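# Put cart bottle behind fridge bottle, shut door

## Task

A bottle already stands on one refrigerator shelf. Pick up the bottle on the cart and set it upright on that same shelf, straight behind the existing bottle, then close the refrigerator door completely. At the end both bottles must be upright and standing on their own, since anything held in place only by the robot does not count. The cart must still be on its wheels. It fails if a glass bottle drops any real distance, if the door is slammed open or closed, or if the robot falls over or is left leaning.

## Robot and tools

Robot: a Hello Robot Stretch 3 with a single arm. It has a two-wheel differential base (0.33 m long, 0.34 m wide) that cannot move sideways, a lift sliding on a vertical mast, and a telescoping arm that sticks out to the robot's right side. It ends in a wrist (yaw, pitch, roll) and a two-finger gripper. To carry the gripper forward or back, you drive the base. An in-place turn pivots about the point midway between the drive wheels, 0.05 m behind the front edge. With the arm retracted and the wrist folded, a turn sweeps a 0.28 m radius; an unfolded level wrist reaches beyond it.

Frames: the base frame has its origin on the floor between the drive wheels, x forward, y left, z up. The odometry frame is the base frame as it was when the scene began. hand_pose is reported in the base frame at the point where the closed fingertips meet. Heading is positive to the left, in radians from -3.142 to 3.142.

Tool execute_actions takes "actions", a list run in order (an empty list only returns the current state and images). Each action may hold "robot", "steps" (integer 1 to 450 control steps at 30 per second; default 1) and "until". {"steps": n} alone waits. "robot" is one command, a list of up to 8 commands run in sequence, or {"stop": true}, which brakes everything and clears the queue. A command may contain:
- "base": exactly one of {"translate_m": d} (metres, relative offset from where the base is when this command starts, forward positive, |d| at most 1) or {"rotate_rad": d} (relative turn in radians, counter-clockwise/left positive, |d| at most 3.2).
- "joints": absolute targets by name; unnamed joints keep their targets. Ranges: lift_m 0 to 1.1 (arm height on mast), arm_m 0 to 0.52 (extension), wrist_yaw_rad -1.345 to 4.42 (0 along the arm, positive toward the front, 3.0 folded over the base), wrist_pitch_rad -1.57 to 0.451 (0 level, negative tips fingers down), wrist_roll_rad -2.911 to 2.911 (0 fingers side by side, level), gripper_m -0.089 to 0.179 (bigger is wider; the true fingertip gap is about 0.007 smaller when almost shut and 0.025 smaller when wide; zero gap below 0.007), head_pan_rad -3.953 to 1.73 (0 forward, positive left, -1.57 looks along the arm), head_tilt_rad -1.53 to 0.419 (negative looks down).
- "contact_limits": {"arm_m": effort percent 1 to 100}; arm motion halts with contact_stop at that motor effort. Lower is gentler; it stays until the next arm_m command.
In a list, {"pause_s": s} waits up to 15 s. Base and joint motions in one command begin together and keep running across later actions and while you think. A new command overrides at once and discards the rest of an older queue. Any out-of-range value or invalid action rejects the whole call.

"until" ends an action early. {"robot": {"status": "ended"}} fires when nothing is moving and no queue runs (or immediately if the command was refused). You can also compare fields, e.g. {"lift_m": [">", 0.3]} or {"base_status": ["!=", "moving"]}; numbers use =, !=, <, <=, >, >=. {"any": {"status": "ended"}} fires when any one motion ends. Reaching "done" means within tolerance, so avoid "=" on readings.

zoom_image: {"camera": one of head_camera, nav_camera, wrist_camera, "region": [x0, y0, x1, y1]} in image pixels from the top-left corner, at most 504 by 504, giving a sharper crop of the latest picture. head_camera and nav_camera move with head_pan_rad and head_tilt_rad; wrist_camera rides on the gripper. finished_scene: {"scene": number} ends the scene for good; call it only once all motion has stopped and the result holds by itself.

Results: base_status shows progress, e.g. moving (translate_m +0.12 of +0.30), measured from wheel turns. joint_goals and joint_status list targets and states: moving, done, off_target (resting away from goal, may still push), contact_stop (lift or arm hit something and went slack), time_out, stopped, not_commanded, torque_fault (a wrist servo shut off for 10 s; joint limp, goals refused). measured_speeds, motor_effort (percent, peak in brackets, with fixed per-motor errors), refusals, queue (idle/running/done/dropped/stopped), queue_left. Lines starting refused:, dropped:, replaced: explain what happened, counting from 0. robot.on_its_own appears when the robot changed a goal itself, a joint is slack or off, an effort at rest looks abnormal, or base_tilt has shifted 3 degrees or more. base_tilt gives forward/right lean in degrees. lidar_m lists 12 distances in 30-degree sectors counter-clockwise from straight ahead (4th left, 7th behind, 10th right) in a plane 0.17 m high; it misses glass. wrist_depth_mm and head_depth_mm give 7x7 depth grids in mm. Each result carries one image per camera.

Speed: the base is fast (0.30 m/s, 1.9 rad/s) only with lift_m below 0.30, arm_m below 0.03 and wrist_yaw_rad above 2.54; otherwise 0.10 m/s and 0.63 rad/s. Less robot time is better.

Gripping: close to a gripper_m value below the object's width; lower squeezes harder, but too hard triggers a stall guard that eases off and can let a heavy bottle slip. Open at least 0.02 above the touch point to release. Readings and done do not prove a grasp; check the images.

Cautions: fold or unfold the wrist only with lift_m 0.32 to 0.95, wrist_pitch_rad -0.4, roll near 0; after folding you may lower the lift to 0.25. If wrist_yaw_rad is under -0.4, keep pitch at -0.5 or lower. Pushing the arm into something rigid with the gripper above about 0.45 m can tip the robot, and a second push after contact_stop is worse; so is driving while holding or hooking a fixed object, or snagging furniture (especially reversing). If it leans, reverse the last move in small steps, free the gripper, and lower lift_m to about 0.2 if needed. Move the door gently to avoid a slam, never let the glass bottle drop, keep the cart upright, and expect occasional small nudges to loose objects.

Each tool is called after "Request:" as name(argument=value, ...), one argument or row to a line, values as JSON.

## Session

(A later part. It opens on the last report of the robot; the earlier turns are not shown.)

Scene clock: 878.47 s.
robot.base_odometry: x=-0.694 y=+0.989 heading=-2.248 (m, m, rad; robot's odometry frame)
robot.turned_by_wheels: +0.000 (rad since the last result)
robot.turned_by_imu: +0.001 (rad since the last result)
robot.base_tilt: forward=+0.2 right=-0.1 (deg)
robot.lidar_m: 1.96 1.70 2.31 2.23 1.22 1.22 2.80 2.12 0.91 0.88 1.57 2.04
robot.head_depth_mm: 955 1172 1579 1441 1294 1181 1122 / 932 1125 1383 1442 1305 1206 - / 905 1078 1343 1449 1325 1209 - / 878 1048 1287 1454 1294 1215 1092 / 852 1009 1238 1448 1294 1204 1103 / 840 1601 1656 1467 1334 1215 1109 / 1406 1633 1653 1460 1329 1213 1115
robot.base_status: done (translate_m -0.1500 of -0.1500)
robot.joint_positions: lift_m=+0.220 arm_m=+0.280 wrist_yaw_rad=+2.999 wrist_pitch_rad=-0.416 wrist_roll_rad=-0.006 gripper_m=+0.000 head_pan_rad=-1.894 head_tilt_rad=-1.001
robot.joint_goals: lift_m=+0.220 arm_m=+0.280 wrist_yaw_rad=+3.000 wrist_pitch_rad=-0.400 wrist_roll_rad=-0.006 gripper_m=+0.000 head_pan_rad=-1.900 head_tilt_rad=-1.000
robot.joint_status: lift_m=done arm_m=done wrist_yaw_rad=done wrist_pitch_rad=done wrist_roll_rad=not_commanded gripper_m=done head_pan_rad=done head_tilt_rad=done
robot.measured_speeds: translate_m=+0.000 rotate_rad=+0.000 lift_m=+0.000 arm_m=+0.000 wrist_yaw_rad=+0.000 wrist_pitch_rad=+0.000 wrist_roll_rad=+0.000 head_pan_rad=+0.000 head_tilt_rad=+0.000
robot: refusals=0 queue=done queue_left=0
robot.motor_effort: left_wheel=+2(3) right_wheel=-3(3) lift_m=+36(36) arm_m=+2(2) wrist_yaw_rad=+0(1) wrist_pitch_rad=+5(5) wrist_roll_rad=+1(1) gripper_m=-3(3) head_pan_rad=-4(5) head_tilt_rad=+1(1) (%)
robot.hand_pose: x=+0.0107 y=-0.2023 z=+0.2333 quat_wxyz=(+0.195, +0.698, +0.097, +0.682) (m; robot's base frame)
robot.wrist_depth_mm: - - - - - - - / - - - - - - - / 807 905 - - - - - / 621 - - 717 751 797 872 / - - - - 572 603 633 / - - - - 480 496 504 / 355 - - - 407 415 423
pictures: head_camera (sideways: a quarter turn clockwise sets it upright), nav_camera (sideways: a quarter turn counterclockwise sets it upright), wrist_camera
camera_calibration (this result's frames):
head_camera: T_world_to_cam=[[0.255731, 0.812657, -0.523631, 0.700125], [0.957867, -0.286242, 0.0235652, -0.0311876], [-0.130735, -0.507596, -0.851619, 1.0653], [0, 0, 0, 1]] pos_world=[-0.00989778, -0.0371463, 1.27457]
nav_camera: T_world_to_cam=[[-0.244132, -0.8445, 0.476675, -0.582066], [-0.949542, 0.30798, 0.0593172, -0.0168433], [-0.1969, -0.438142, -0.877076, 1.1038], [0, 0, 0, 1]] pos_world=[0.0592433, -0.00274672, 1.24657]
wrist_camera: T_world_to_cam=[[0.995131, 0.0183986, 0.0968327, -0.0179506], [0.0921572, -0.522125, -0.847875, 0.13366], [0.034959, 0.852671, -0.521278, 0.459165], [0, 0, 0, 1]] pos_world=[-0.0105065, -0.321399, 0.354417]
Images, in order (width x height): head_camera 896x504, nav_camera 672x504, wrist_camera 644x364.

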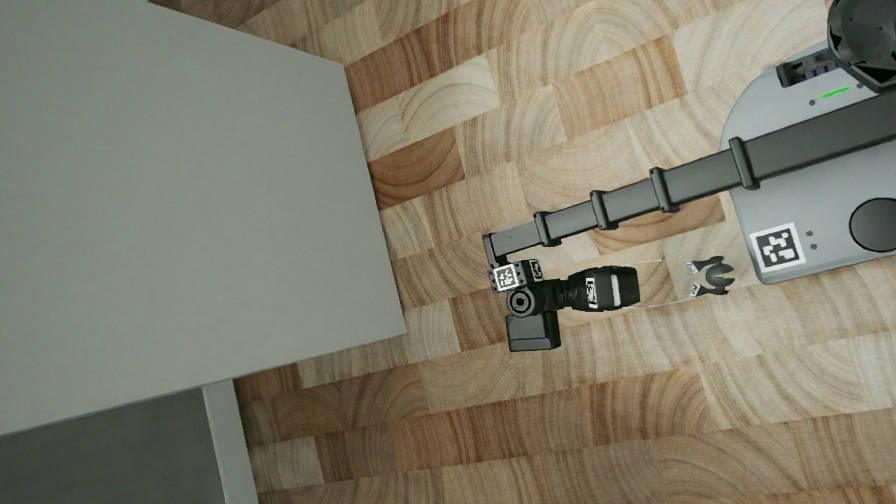

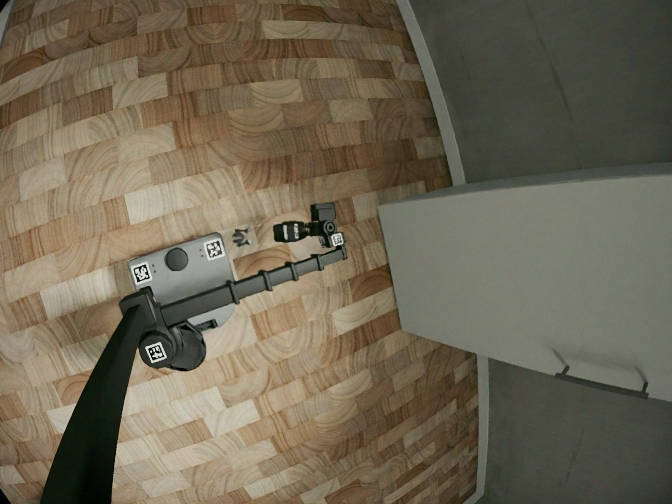

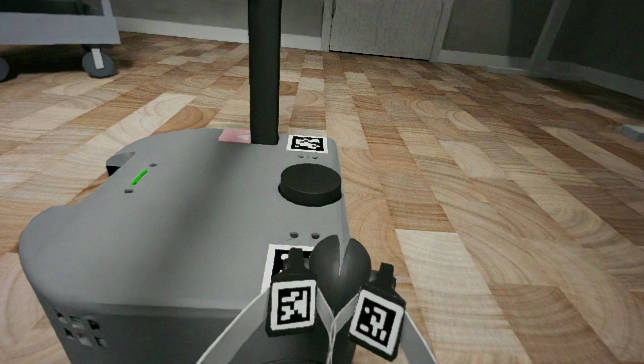

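Request:
execute_actions(
  actions=[],
)

Request:
zoom_image(
  camera="head_camera",
  region=[180, 0, 530, 400],
)

Scene clock: 897.87 s.
robot.base_odometry: x=-0.694 y=+0.989 heading=-2.248 (m, m, rad; robot's odometry frame)
robot.turned_by_wheels: +0.000 (rad since the last result)
robot.turned_by_imu: +0.001 (rad since the last result)
robot.base_tilt: forward=+0.1 right=+0.0 (deg)
robot.lidar_m: 1.97 1.70 2.32 2.23 1.22 1.23 2.80 2.12 0.91 0.88 1.57 2.04
robot.head_depth_mm: 966 1172 1567 1433 1298 1181 1118 / 933 1119 1409 1435 1304 1203 - / 905 1086 1345 1451 1324 1201 - / 879 1044 1284 1458 1300 1215 1090 / 854 1010 1241 1446 1301 1201 1105 / 841 1592 1633 1468 1329 1206 1107 / 1412 1643 1655 1471 1339 1214 1117
robot.base_status: done (translate_m -0.1500 of -0.1500)
robot.joint_positions: lift_m=+0.220 arm_m=+0.280 wrist_yaw_rad=+2.999 wrist_pitch_rad=-0.416 wrist_roll_rad=-0.006 gripper_m=+0.000 head_pan_rad=-1.894 head_tilt_rad=-1.001
robot.joint_goals: lift_m=+0.220 arm_m=+0.280 wrist_yaw_rad=+3.000 wrist_pitch_rad=-0.400 wrist_roll_rad=-0.006 gripper_m=+0.000 head_pan_rad=-1.900 head_tilt_rad=-1.000
robot.joint_status: lift_m=done arm_m=done wrist_yaw_rad=done wrist_pitch_rad=done wrist_roll_rad=not_commanded gripper_m=done head_pan_rad=done head_tilt_rad=done
robot.measured_speeds: translate_m=+0.000 rotate_rad=+0.000 lift_m=+0.000 arm_m=+0.000 wrist_yaw_rad=+0.000 wrist_pitch_rad=+0.000 wrist_roll_rad=+0.000 head_pan_rad=+0.000 head_tilt_rad=+0.000
robot: refusals=0 queue=done queue_left=0
robot.motor_effort: left_wheel=+3(3) right_wheel=-2(3) lift_m=+36(36) arm_m=+2(3) wrist_yaw_rad=+0(1) wrist_pitch_rad=+5(5) wrist_roll_rad=+0(0) gripper_m=-2(3) head_pan_rad=-5(5) head_tilt_rad=+1(0) (%)
robot.hand_pose: x=+0.0107 y=-0.2023 z=+0.2333 quat_wxyz=(+0.195, +0.698, +0.097, +0.682) (m; robot's base frame)
robot.wrist_depth_mm: - - - - - - - / - - - - - - - / 819 907 - - - - - / 613 - - 731 758 785 863 / - - - - 595 619 644 / - - - - 480 492 510 / 358 - - - 404 407 427
pictures: head_camera (sideways: a quarter turn clockwise sets it upright), nav_camera (sideways: a quarter turn counterclockwise sets it upright), wrist_camera
camera_calibration (this result's frames):
head_camera: T_world_to_cam=[[0.255731, 0.812657, -0.523631, 0.700125], [0.957867, -0.286242, 0.0235652, -0.0311876], [-0.130735, -0.507596, -0.851619, 1.0653], [0, 0, 0, 1]] pos_world=[-0.00989778, -0.0371463, 1.27457]
nav_camera: T_world_to_cam=[[-0.244132, -0.8445, 0.476675, -0.582066], [-0.949542, 0.30798, 0.0593172, -0.0168433], [-0.1969, -0.438142, -0.877076, 1.1038], [0, 0, 0, 1]] pos_world=[0.0592433, -0.00274672, 1.24657]
wrist_camera: T_world_to_cam=[[0.995131, 0.0183987, 0.0968327, -0.0179506], [0.0921573, -0.522125, -0.847875, 0.133659], [0.034959, 0.852671, -0.521278, 0.459165], [0, 0, 0, 1]] pos_world=[-0.0105065, -0.321399, 0.354417]
Images, in order (width x height): head_camera 896x504, nav_camera 672x504, wrist_camera 644x364.

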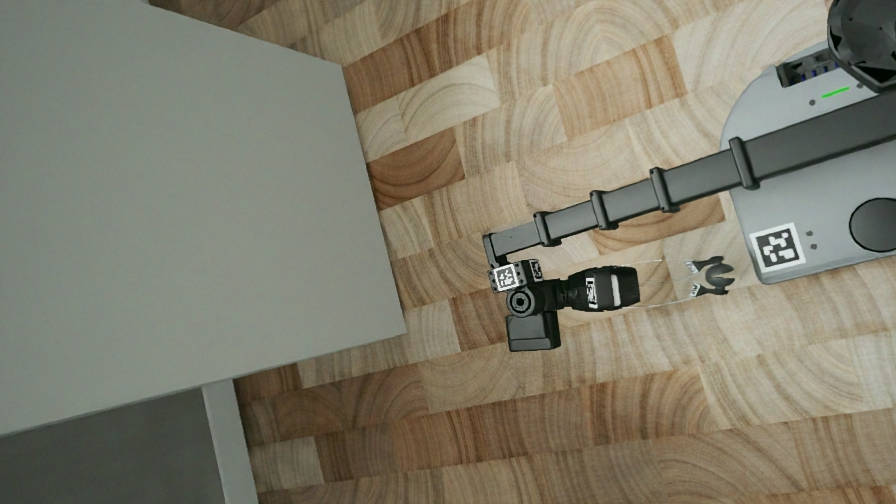

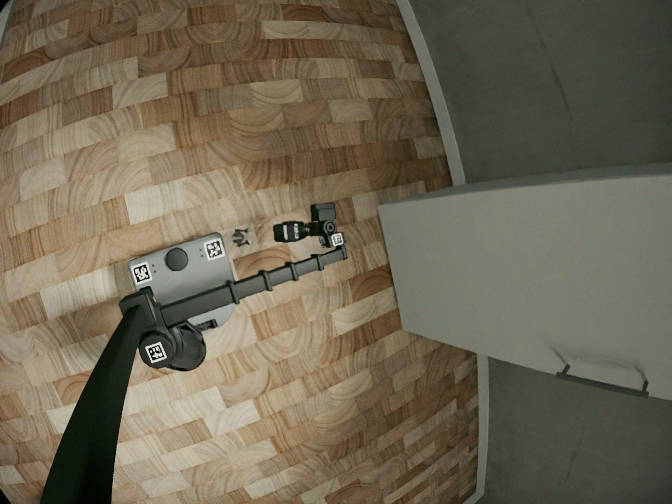

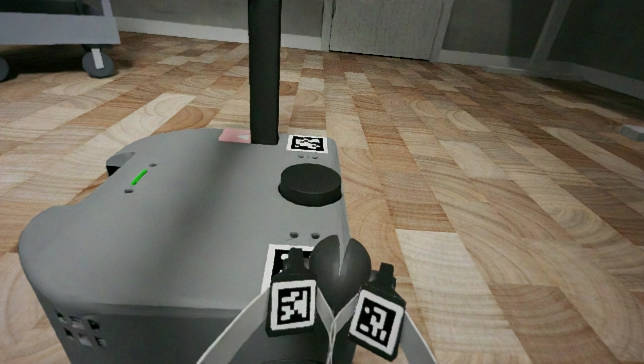

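Region (180, 0, 530, 400) of head_camera's 896x504 image, scaled by 1.260, with more detail than that image has; it fills the left 441 columns of this view, and the rest is white.

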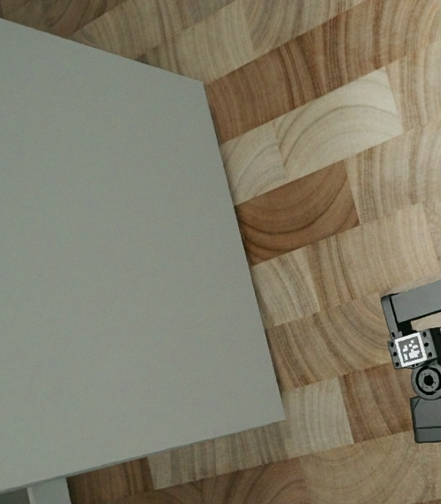

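Request:
execute_actions(
  actions=[
    {"robot":{"joints":{"wrist_yaw_rad":0.03,"wrist_pitch_rad":0.0,"arm_m":0.44,"head_pan_rad":-1.57,"head_tilt_rad":-0.9},"base":{"translate_m":-0.42}},"steps":250,"until":{"robot":{"status":"ended"}}},
  ],
)

Scene clock: 926.53 s.
robot.base_odometry: x=-0.431 y=+1.316 heading=-2.248 (m, m, rad; robot's odometry frame)
robot.turned_by_wheels: +0.000 (rad since the last result)
robot.turned_by_imu: +0.001 (rad since the last result)
robot.base_tilt: forward=+0.1 right=+0.0 (deg)
robot.lidar_m: 2.38 2.08 2.32 2.26 0.95 2.46 2.37 2.11 1.55 0.87 0.91 2.16
robot.head_depth_mm: 800 1575 1757 1539 1363 1214 1104 / 792 927 1114 1458 1358 1218 1116 / 800 930 1116 1356 1350 1226 1129 / 802 938 1120 1407 1369 1224 1125 / 807 937 1135 1421 1382 1228 1112 / 813 945 1141 1475 1373 1229 1113 / 816 949 1735 1566 1383 1244 1119
robot.base_status: done (translate_m -0.4200 of -0.4200)
robot.joint_positions: lift_m=+0.220 arm_m=+0.440 wrist_yaw_rad=+0.032 wrist_pitch_rad=-0.024 wrist_roll_rad=-0.006 gripper_m=+0.000 head_pan_rad=-1.577 head_tilt_rad=-0.902
robot.joint_goals: lift_m=+0.220 arm_m=+0.440 wrist_yaw_rad=+0.030 wrist_pitch_rad=+0.000 wrist_roll_rad=-0.006 gripper_m=+0.000 head_pan_rad=-1.570 head_tilt_rad=-0.900
robot.joint_status: lift_m=done arm_m=done wrist_yaw_rad=done wrist_pitch_rad=done wrist_roll_rad=not_commanded gripper_m=done head_pan_rad=done head_tilt_rad=done
robot.measured_speeds: translate_m=+0.000 rotate_rad=+0.000 lift_m=+0.000 arm_m=+0.000 wrist_yaw_rad=+0.000 wrist_pitch_rad=+0.000 wrist_roll_rad=+0.000 head_pan_rad=+0.000 head_tilt_rad=+0.000
robot: refusals=0 queue=done queue_left=0
robot.motor_effort: left_wheel=+3(3) right_wheel=-3(8) lift_m=+36(36) arm_m=+3(2) wrist_yaw_rad=-2(1) wrist_pitch_rad=+7(7) wrist_roll_rad=+1(0) gripper_m=-3(3) head_pan_rad=+5(39) head_tilt_rad=+1(17) (%)
robot.hand_pose: x=-0.0132 y=-0.8401 z=+0.3287 quat_wxyz=(+0.709, +0.020, -0.705, +0.003) (m; robot's base frame)
robot.wrist_depth_mm: 199 192 186 180 173 169 164 / 202 194 188 183 177 171 166 / 205 200 193 186 181 174 168 / 213 205 196 190 184 178 172 / 218 208 202 194 188 182 175 / 218 213 207 - 190 184 178 / 226 219 210 202 193 188 181
pictures: head_camera (sideways: a quarter turn clockwise sets it upright), nav_camera (sideways: a quarter turn counterclockwise sets it upright), wrist_camera
camera_calibration (this result's frames):
head_camera: T_world_to_cam=[[-0.0105433, 0.796343, -0.604753, 0.807433], [0.999385, 0.0286108, 0.0202515, -0.0271296], [0.0334296, -0.604168, -0.796155, 0.992198], [0, 0, 0, 1]] pos_world=[0.0024572, -0.0427631, 1.27879]
nav_camera: T_world_to_cam=[[0.0314584, -0.82747, 0.560628, -0.693111], [-0.998198, 0.0026658, 0.0599464, -0.0173732], [-0.0510984, -0.561504, -0.825895, 1.03639], [0, 0, 0, 1]] pos_world=[0.05742, 0.00845308, 1.24557]
wrist_camera: T_world_to_cam=[[-0.978288, -0.142407, 0.150572, -0.170508], [-0.169996, 0.135808, -0.976042, 0.475176], [0.118547, -0.980447, -0.157068, -0.605055], [0, 0, 0, 1]] pos_world=[-0.0143009, -0.682039, 0.394431]
Images, in order (width x height): head_camera 896x504, nav_camera 672x504, wrist_camera 644x364.

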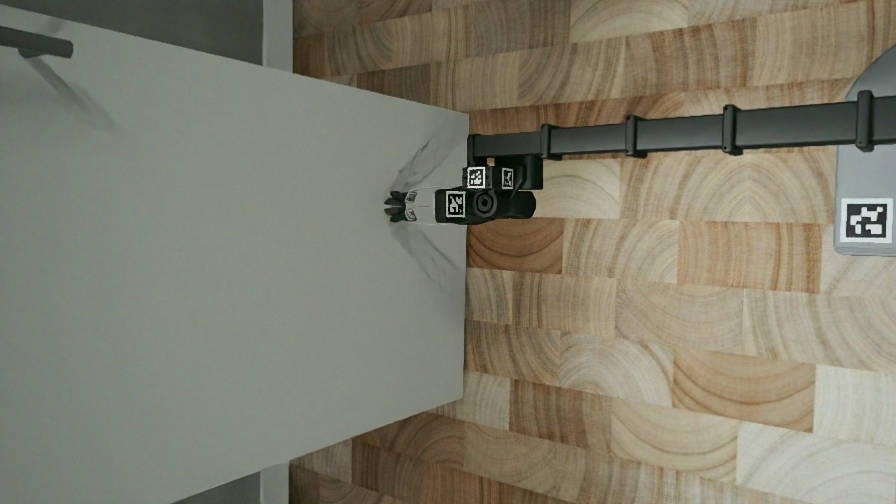

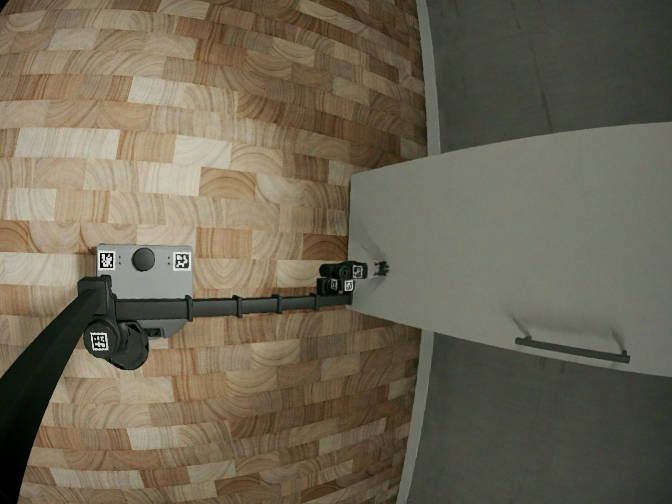

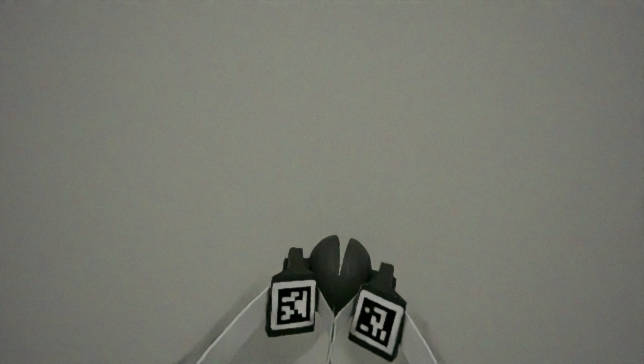

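Request:
execute_actions(
  actions=[
    {"robot":{"joints":{"arm_m":0.48},"contact_limits":{"arm_m":12}},"steps":100,"until":{"robot":{"status":"ended"}}},
  ],
)

Scene clock: 932.93 s.
robot.base_odometry: x=-0.431 y=+1.316 heading=-2.248 (m, m, rad; robot's odometry frame)
robot.turned_by_wheels: +0.000 (rad since the last result)
robot.turned_by_imu: +0.001 (rad since the last result)
robot.base_tilt: forward=+0.1 right=+0.0 (deg)
robot.lidar_m: 2.39 2.08 2.32 2.26 0.95 2.46 2.38 2.11 1.55 0.87 0.91 2.16
robot.head_depth_mm: 809 1561 1761 1525 1356 1217 1104 / 795 923 1114 1474 1361 1218 1127 / 797 934 1115 1308 1356 1221 1134 / 802 936 1120 1414 1373 1223 1130 / 803 939 1132 1422 1366 1229 1118 / 809 949 1141 1486 1385 1234 1114 / 811 954 1756 1570 1386 1246 1119
robot.base_status: done (translate_m -0.4200 of -0.4200)
robot.joint_positions: lift_m=+0.220 arm_m=+0.455 wrist_yaw_rad=+0.030 wrist_pitch_rad=-0.026 wrist_roll_rad=-0.006 gripper_m=+0.000 head_pan_rad=-1.577 head_tilt_rad=-0.901
robot.joint_goals: lift_m=+0.220 arm_m=+0.455 wrist_yaw_rad=+0.030 wrist_pitch_rad=+0.000 wrist_roll_rad=-0.006 gripper_m=+0.000 head_pan_rad=-1.570 head_tilt_rad=-0.900
robot.joint_status: lift_m=done arm_m=contact_stop wrist_yaw_rad=done wrist_pitch_rad=done wrist_roll_rad=not_commanded gripper_m=done head_pan_rad=done head_tilt_rad=done
robot.measured_speeds: translate_m=+0.000 rotate_rad=+0.002 lift_m=+0.000 arm_m=-0.009 wrist_yaw_rad=+0.000 wrist_pitch_rad=+0.024 wrist_roll_rad=+0.000 head_pan_rad=+0.000 head_tilt_rad=+0.000
robot: refusals=0 queue=dropped queue_left=0
robot.on_its_own: arm_m is slack since a contact_stop, until your next command for it (your +0.480 is given up)
robot.motor_effort: left_wheel=+1(2) right_wheel=+1(3) lift_m=+36(36) arm_m=+8(12) wrist_yaw_rad=-1(2) wrist_pitch_rad=+7(9) wrist_roll_rad=+0(1) gripper_m=-3(3) head_pan_rad=+5(5) head_tilt_rad=+2(2) (%)
robot.contact_limits: arm_m 12 (drawing in: default 18, maximum 30; extending or still: default 25, maximum 41)
robot.hand_pose: x=-0.0138 y=-0.8550 z=+0.3281 quat_wxyz=(+0.709, +0.020, -0.705, +0.001) (m; robot's base frame)
robot.wrist_depth_mm: 181 177 171 166 161 155 151 / 186 181 175 168 162 157 153 / 190 184 179 171 166 161 156 / 195 188 181 176 170 164 158 / 199 194 186 178 173 168 163 / 203 197 189 - 176 170 165 / 208 201 195 187 178 175 168
pictures: head_camera (sideways: a quarter turn clockwise sets it upright), nav_camera (sideways: a quarter turn counterclockwise sets it upright), wrist_camera
camera_calibration (this result's frames):
head_camera: T_world_to_cam=[[-0.0105699, 0.79575, -0.605533, 0.80845], [0.999385, 0.0286594, 0.0202174, -0.0270853], [0.0334423, -0.604947, -0.795563, 0.991429], [0, 0, 0, 1]] pos_world=[0.00245829, -0.0427858, 1.27883]
nav_camera: T_world_to_cam=[[0.0314857, -0.826919, 0.561438, -0.694167], [-0.998198, 0.00269574, 0.0599498, -0.0173777], [-0.0510871, -0.562314, -0.825344, 1.03567], [0, 0, 0, 1]] pos_world=[0.0574194, 0.00839937, 1.24556]
wrist_camera: T_world_to_cam=[[-0.97858, -0.140651, 0.150326, -0.1715], [-0.169771, 0.138341, -0.975725, 0.478614], [0.116441, -0.980346, -0.159256, -0.618899], [0, 0, 0, 1]] pos_world=[-0.0145067, -0.697069, 0.394214]
Images, in order (width x height): head_camera 896x504, nav_camera 672x504, wrist_camera 644x364.

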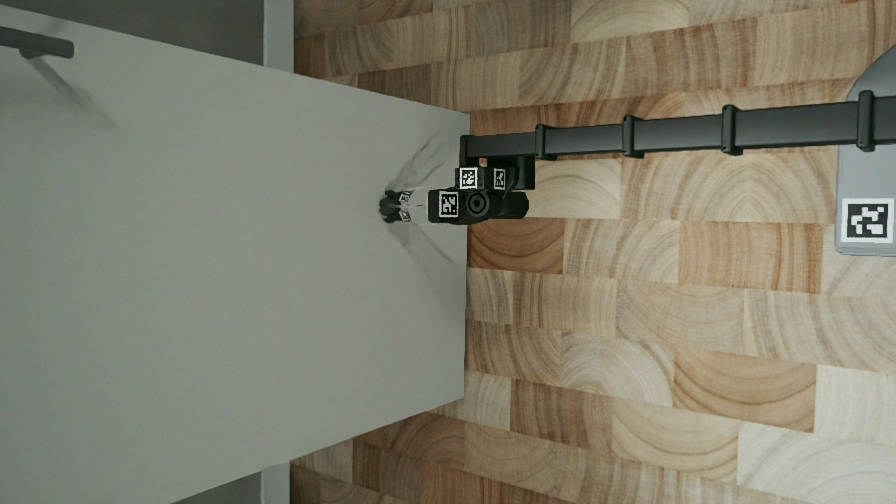

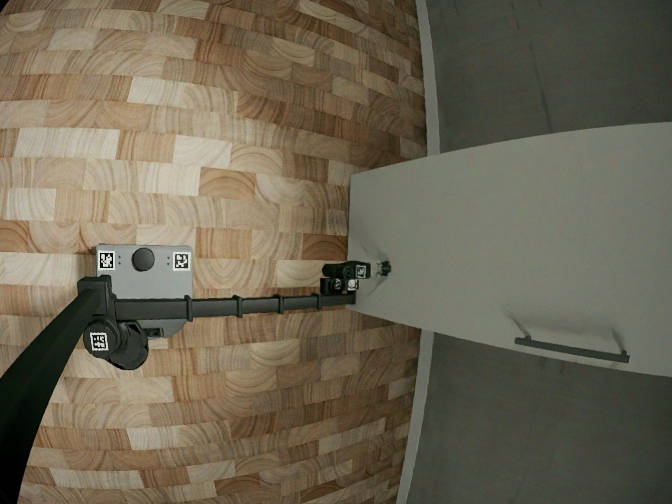

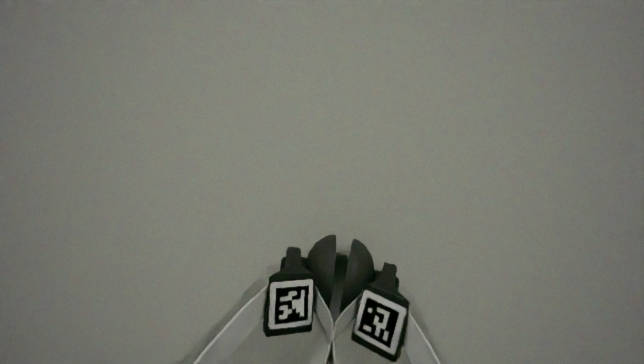

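The door did not move under a gentle push, so it is shut. I'll back the gripper off it.

Request:
execute_actions(
  actions=[
    {"robot":{"joints":{"arm_m":0.40}},"steps":100,"until":{"robot":{"status":"ended"}}},
  ],
)

Scene clock: 938.60 s.
robot.base_odometry: x=-0.431 y=+1.316 heading=-2.248 (m, m, rad; robot's odometry frame)
robot.turned_by_wheels: +0.000 (rad since the last result)
robot.turned_by_imu: +0.001 (rad since the last result)
robot.base_tilt: forward=+0.2 right=-0.1 (deg)
robot.lidar_m: 2.39 2.08 2.32 2.26 0.95 2.46 2.37 2.11 1.55 0.87 0.91 2.16
robot.head_depth_mm: 805 1567 1764 1538 1352 1215 1105 / 793 923 1106 1468 1368 1219 1119 / 796 931 1115 1371 1343 1228 1136 / 800 935 1126 1416 1362 1229 1129 / 804 945 1130 1425 1382 1225 1115 / 810 948 1146 1488 1378 1239 1116 / 816 953 1748 1572 1385 1238 1120
robot.base_status: done (translate_m -0.4200 of -0.4200)
robot.joint_positions: lift_m=+0.220 arm_m=+0.400 wrist_yaw_rad=+0.030 wrist_pitch_rad=-0.024 wrist_roll_rad=-0.006 gripper_m=+0.000 head_pan_rad=-1.577 head_tilt_rad=-0.901
robot.joint_goals: lift_m=+0.220 arm_m=+0.400 wrist_yaw_rad=+0.030 wrist_pitch_rad=+0.000 wrist_roll_rad=-0.006 gripper_m=+0.000 head_pan_rad=-1.570 head_tilt_rad=-0.900
robot.joint_status: lift_m=done arm_m=done wrist_yaw_rad=done wrist_pitch_rad=done wrist_roll_rad=not_commanded gripper_m=done head_pan_rad=done head_tilt_rad=done
robot.measured_speeds: translate_m=+0.000 rotate_rad=+0.000 lift_m=+0.000 arm_m=+0.000 wrist_yaw_rad=+0.000 wrist_pitch_rad=+0.000 wrist_roll_rad=+0.000 head_pan_rad=+0.000 head_tilt_rad=+0.000
robot: refusals=0 queue=done queue_left=0
robot.motor_effort: left_wheel=+2(2) right_wheel=-2(2) lift_m=+36(36) arm_m=-3(7) wrist_yaw_rad=+0(0) wrist_pitch_rad=+8(8) wrist_roll_rad=+0(0) gripper_m=-3(3) head_pan_rad=+4(5) head_tilt_rad=+2(1) (%)
robot.hand_pose: x=-0.0138 y=-0.8008 z=+0.3286 quat_wxyz=(+0.709, +0.019, -0.705, +0.002) (m; robot's base frame)
robot.wrist_depth_mm: 238 234 223 218 209 204 198 / 244 236 229 220 214 208 202 / 251 242 234 226 218 211 205 / 253 247 239 229 223 215 209 / 259 252 244 234 226 218 212 / 267 255 248 - 229 224 217 / 271 263 254 245 235 228 220
pictures: head_camera (sideways: a quarter turn clockwise sets it upright), nav_camera (sideways: a quarter turn counterclockwise sets it upright), wrist_camera
camera_calibration (this result's frames):
head_camera: T_world_to_cam=[[-0.0105686, 0.79575, -0.605533, 0.80845], [0.999385, 0.0286578, 0.0202174, -0.0270853], [0.0334412, -0.604947, -0.795563, 0.991429], [0, 0, 0, 1]] pos_world=[0.00245822, -0.0427858, 1.27883]
nav_camera: T_world_to_cam=[[0.0314843, -0.826919, 0.561438, -0.694167], [-0.998198, 0.00269741, 0.0599498, -0.0173777], [-0.0510881, -0.562314, -0.825344, 1.03567], [0, 0, 0, 1]] pos_world=[0.0574194, 0.00839928, 1.24556]
wrist_camera: T_world_to_cam=[[-0.978595, -0.140299, 0.150556, -0.163757], [-0.169704, 0.13632, -0.976021, 0.470112], [0.116411, -0.98068, -0.157212, -0.566606], [0, 0, 0, 1]] pos_world=[-0.0145129, -0.64272, 0.394417]
Images, in order (width x height): head_camera 896x504, nav_camera 672x504, wrist_camera 644x364.

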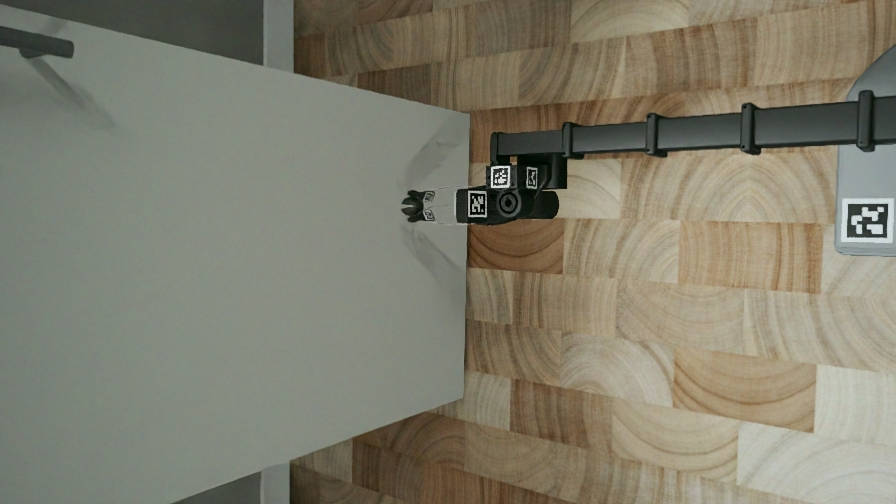

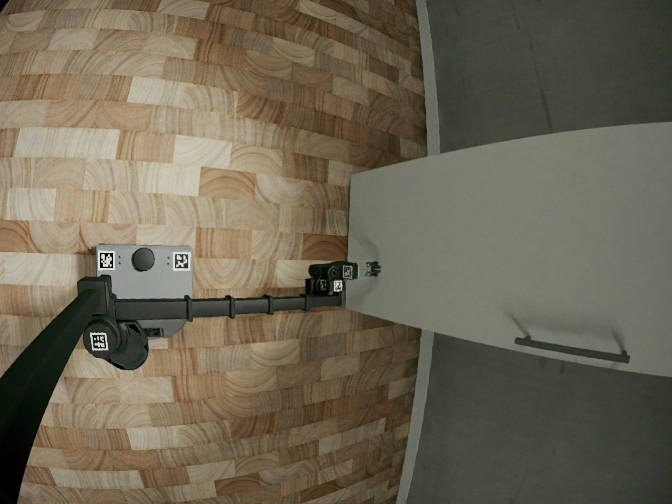

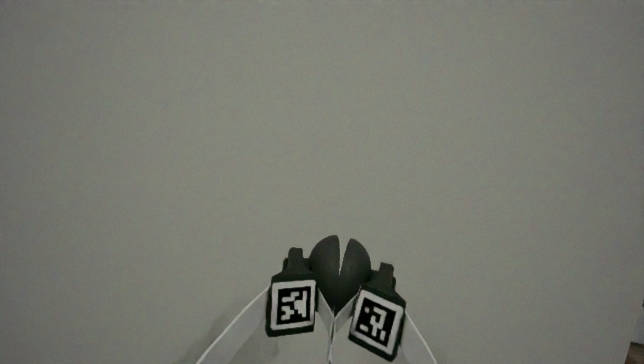

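Request:
finished_scene(
  scene=1,
)

The scene is finished: the task was done.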